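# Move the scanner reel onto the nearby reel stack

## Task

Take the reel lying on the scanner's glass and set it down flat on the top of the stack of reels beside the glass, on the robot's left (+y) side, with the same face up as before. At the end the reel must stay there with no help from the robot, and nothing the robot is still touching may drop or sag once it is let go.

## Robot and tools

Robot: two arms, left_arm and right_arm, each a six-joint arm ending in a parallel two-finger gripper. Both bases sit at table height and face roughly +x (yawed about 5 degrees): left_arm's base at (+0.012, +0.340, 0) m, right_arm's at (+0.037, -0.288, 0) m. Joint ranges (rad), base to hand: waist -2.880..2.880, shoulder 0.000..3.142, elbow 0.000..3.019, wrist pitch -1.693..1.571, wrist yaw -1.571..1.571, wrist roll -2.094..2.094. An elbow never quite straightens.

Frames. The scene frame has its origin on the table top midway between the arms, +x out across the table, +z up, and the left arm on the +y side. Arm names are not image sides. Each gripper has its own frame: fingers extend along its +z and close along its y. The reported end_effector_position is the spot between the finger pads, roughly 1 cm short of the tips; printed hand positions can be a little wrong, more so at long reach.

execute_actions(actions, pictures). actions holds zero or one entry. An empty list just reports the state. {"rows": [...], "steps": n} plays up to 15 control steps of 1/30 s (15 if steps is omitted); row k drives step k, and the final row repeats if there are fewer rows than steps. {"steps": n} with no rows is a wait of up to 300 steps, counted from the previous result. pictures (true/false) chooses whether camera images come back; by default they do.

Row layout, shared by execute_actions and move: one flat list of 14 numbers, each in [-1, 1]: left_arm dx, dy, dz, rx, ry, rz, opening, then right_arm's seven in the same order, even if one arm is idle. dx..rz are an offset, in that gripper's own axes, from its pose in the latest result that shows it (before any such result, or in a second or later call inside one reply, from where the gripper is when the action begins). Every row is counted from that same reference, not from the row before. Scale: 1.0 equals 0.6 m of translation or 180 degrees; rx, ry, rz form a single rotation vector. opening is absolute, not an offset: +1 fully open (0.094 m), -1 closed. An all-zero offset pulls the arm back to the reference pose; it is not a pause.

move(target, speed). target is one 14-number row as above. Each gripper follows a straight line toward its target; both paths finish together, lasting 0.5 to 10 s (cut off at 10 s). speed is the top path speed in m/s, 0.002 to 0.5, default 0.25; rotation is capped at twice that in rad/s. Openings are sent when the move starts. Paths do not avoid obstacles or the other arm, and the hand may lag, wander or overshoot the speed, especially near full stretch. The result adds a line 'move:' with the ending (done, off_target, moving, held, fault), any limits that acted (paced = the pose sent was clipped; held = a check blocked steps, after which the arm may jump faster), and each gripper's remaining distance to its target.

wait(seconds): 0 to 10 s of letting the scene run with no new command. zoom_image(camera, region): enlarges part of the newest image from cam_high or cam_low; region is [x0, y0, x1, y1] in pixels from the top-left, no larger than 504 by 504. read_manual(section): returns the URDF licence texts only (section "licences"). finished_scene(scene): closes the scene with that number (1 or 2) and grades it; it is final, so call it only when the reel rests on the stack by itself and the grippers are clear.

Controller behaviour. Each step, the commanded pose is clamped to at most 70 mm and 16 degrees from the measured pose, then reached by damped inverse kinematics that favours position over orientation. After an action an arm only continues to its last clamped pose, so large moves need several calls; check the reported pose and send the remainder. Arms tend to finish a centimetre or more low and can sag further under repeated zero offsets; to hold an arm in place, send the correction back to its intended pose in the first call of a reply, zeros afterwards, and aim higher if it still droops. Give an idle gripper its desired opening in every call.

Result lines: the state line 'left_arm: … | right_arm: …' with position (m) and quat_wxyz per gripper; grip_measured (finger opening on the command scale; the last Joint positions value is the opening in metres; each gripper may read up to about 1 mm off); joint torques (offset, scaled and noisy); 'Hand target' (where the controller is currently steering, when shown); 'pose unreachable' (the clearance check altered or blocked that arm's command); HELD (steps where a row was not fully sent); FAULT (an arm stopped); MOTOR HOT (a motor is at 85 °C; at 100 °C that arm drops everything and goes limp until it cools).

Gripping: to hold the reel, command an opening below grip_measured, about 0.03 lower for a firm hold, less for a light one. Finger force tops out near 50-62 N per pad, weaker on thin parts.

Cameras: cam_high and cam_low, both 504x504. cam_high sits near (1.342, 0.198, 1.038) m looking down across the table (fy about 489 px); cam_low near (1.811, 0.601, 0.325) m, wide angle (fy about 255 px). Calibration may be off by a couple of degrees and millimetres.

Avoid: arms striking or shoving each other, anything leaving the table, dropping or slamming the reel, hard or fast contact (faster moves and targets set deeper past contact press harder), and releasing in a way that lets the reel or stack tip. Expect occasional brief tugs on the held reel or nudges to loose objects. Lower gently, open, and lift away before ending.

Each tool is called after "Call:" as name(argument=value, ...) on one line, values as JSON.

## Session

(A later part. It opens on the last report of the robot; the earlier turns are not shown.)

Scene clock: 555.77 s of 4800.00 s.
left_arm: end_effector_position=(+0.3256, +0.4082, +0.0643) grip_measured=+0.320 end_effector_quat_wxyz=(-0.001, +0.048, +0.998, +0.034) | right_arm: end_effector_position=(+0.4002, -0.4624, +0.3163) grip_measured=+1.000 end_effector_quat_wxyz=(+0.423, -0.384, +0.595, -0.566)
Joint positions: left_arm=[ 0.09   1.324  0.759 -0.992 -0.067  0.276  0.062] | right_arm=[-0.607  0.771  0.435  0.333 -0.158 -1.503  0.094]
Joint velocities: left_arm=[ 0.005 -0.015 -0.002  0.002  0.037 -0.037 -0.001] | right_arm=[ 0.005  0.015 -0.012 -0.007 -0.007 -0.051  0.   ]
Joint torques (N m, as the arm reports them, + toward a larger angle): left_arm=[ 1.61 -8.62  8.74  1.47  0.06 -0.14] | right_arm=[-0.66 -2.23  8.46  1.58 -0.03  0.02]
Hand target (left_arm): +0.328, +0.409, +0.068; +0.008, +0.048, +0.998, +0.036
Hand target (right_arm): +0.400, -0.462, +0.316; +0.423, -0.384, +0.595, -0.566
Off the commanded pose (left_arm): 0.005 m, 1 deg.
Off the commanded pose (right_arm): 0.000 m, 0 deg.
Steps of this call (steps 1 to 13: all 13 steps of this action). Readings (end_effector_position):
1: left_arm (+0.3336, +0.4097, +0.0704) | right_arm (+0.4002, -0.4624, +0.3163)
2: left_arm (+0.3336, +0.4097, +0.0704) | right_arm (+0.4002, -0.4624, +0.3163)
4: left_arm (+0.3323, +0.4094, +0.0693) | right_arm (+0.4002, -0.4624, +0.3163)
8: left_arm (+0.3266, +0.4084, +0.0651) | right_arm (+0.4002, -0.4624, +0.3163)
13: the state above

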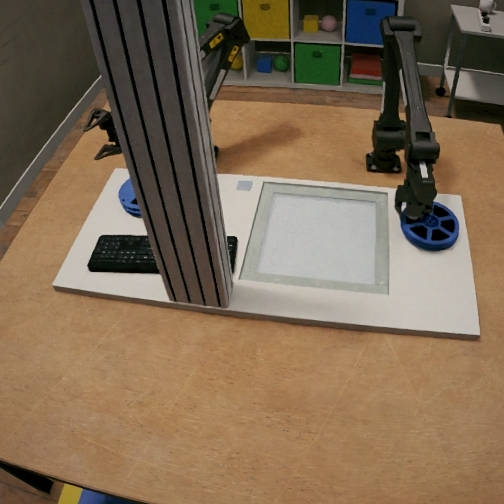

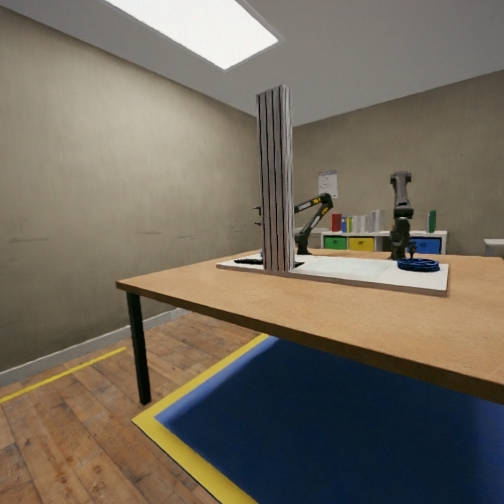

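Call:
execute_actions(actions=[{"rows": [[-0.008,0.002,0.0,-0.0004,-0.0015,0,0.305,0,0,0,0,0,0,1],[-0.0072,0.0016,0.004,0.0003,0.001,0,0.305,0,0,0,0,0,0,1],[-0.0065,0.0013,0.0077,0.0009,0.0034,0.0002,0.305,0,0,0,0,0,0,1],[-0.0065,0.0013,0.0077,0.0009,0.0034,0.0002,0.305,0,0,0,0,0,0,1],[-0.0065,0.0013,0.0077,0.0009,0.0034,0.0002,0.305,0,0,0,0,0,0,1],[-0.0065,0.0013,0.0077,0.0009,0.0034,0.0002,0.305,0,0,0,0,0,0,1],[-0.0065,0.0013,0.0077,0.0009,0.0034,0.0002,0.305,0,0,0,0,0,0,1],[-0.0065,0.0013,0.0077,0.0009,0.0034,0.0002,0.305,0,0,0,0,0,0,1],[-0.0065,0.0013,0.0077,0.0009,0.0034,0.0002,0.33,0,0,0,0,0,0,1],[-0.0065,0.0013,0.0077,0.0009,0.0034,0.0002,0.36,0,0,0,0,0,0,1],[-0.0065,0.0013,0.0077,0.0009,0.0034,0.0002,0.39,0,0,0,0,0,0,1],[-0.008,0.002,0.0,-0.0004,-0.0015,0,0.42,0,0,0,0,0,0,1],[-0.008,0.002,0.0,-0.0004,-0.0015,0,0.46,0,0,0,0,0,0,1],[-0.008,0.002,0.0,-0.0004,-0.0015,0,0.5,0,0,0,0,0,0,1]], "steps": 15}], pictures=false)

Call:
execute_actions(actions=[{"rows": [[-0.0155,0.0055,-0.017,-0.0028,-0.010,-0.0007,0.5,0,0,0,0,0,0,1],[-0.0168,0.0063,-0.0235,-0.004,-0.014,-0.001,0.5,0,0,0,0,0,0,1],[-0.018,0.0071,-0.030,-0.0051,-0.018,-0.0013,0.5,0,0,0,0,0,0,1],[-0.0193,0.0079,-0.0365,-0.0062,-0.022,-0.0015,0.5,0,0,0,0,0,0,1],[-0.0205,0.0087,-0.043,-0.0073,-0.026,-0.0018,0.5,0,0,0,0,0,0,1],[-0.0218,0.0095,-0.0495,-0.0084,-0.030,-0.0021,0.5,0,0,0,0,0,0,1],[-0.023,0.0103,-0.056,-0.0096,-0.034,-0.0024,0.5,0,0,0,0,0,0,1],[-0.0243,0.0111,-0.0625,-0.0107,-0.038,-0.0027,0.5,0,0,0,0,0,0,1],[-0.0255,0.0119,-0.069,-0.0118,-0.042,-0.0029,0.5,0,0,0,0,0,0,1],[-0.0268,0.0127,-0.0755,-0.0129,-0.0459,-0.0032,0.5,0,0,0,0,0,0,1]], "steps": 15}])

Call:
zoom_image(camera="cam_high", region=[390, 180, 470, 260])

Call:
zoom_image(camera="cam_low", region=[390, 235, 445, 280])

Scene clock: 583.17 s of 4800.00 s.
left_arm: end_effector_position=(+0.3252, +0.4081, +0.0625) grip_measured=+0.493 end_effector_quat_wxyz=(-0.004, +0.048, +0.998, +0.034) | right_arm: end_effector_position=(+0.4002, -0.4624, +0.3163) grip_measured=+1.000 end_effector_quat_wxyz=(+0.423, -0.384, +0.595, -0.566)
Joint positions: left_arm=[ 0.09   1.33   0.759 -0.992 -0.067  0.276  0.07 ] | right_arm=[-0.607  0.771  0.435  0.333 -0.158 -1.503  0.094]
Joint velocities: left_arm=[-0.015 -0.005  0.007 -0.012  0.022 -0.022  0.01 ] | right_arm=[-0.005 -0.005 -0.007 -0.002 -0.007 -0.081  0.   ]
Joint torques (N m, as the arm reports them, + toward a larger angle): left_arm=[ 1.24 -7.39  9.03  1.4   0.06 -0.14] | right_arm=[-0.66 -2.24  8.46  1.57 -0.03  0.02]
Hand target (left_arm): +0.330, +0.409, +0.064; +0.001, +0.048, +0.998, +0.035
Hand target (right_arm): +0.400, -0.462, +0.316; +0.423, -0.384, +0.595, -0.566
Off the commanded pose (left_arm): 0.006 m, 1 deg.
Off the commanded pose (right_arm): 0.000 m, 0 deg.
Steps of this call (steps 1 to 90: nothing new was sent; then 23.90 s passed at rest; steps 91 to 105: all 15 steps of this action). Readings (end_effector_position):
91: left_arm (+0.3256, +0.4082, +0.0643) | right_arm (+0.4002, -0.4624, +0.3163)
92: left_arm (+0.3256, +0.4082, +0.0642) | right_arm (+0.4002, -0.4624, +0.3163)
94: left_arm (+0.3254, +0.4082, +0.0634) | right_arm (+0.4002, -0.4624, +0.3163)
98: left_arm (+0.3252, +0.4081, +0.0625) | right_arm (+0.4002, -0.4624, +0.3163)
105: the state above

Scene clock: 583.67 s of 4800.00 s.
left_arm: end_effector_position=(+0.3310, +0.4092, +0.0979) grip_measured=+0.498 end_effector_quat_wxyz=(+0.053, +0.046, +0.996, +0.047) | right_arm: end_effector_position=(+0.4002, -0.4624, +0.3163) grip_measured=+1.000 end_effector_quat_wxyz=(+0.423, -0.384, +0.595, -0.566)
Joint positions: left_arm=[ 0.09   1.213  0.759 -0.992 -0.067  0.276  0.07 ] | right_arm=[-0.607  0.771  0.435  0.333 -0.158 -1.503  0.094]
Joint velocities: left_arm=[-0.015 -0.054 -0.007 -0.017 -0.037 -0.037  0.   ] | right_arm=[-0.005 -0.015  0.002  0.002  0.066 -0.007  0.   ]
Joint torques (N m, as the arm reports them, + toward a larger angle): left_arm=[ 1.02 -7.51 10.62  1.61  0.14 -0.14] | right_arm=[-0.62 -2.22  8.46  1.57 -0.03  0.02]
Hand target (left_arm): +0.342, +0.410, +0.107; +0.069, +0.047, +0.995, +0.049
Hand target (right_arm): +0.400, -0.462, +0.316; +0.423, -0.384, +0.595, -0.566
Off the commanded pose (left_arm): 0.015 m, 2 deg.
Off the commanded pose (right_arm): 0.000 m, 0 deg.
Steps of this call (steps 1 to 15: all 15 steps of this action). Readings (end_effector_position):
1: left_arm (+0.3252, +0.4081, +0.0625) | right_arm (+0.4002, -0.4624, +0.3163)
2: left_arm (+0.3252, +0.4081, +0.0625) | right_arm (+0.4002, -0.4624, +0.3163)
4: left_arm (+0.3255, +0.4082, +0.0637) | right_arm (+0.4002, -0.4624, +0.3163)
8: left_arm (+0.3277, +0.4086, +0.0748) | right_arm (+0.4002, -0.4624, +0.3163)
15: the state above

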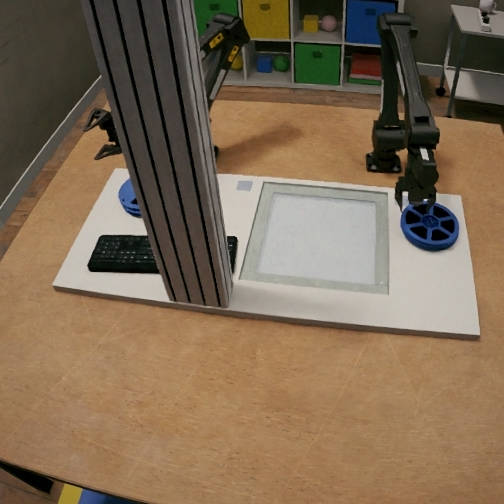

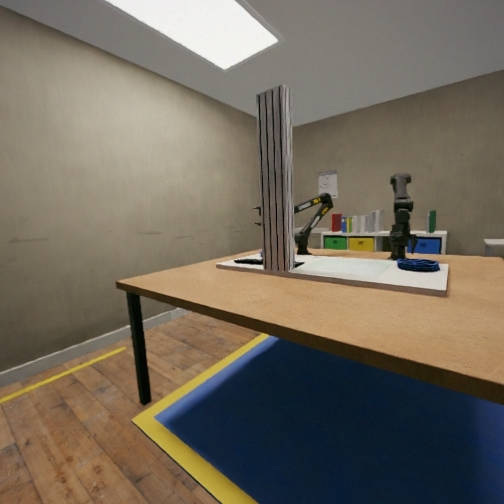

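Region (390, 180, 470, 260) of cam_high's 504x504 image, scaled by 6.300, with more detail than that image has.

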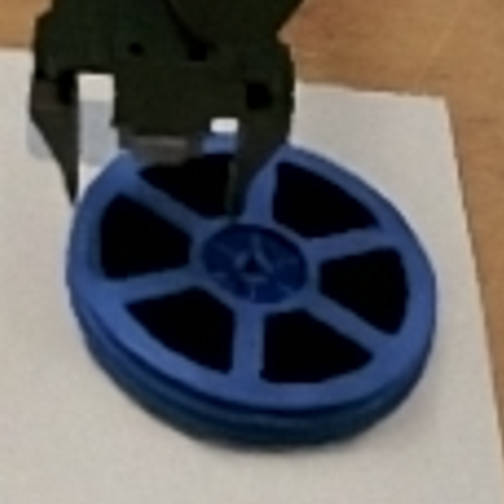

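Region (390, 235, 445, 280) of cam_low's 504x504 image, scaled by 9.164, with more detail than that image has; it fills the top 412 rows of this view, and the rest is white.

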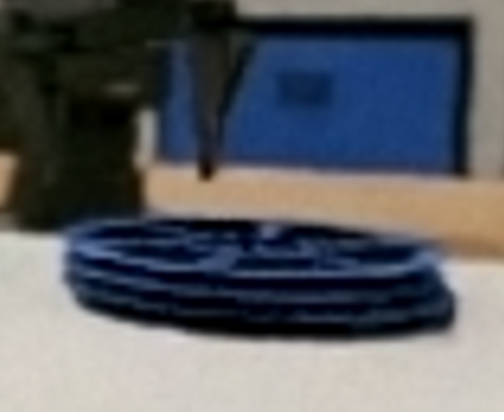

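The reel is lying flat and lined up on the pile, and the gripper is clear of it.

Call:
finished_scene(scene=1)

The scene is finished: the task was done.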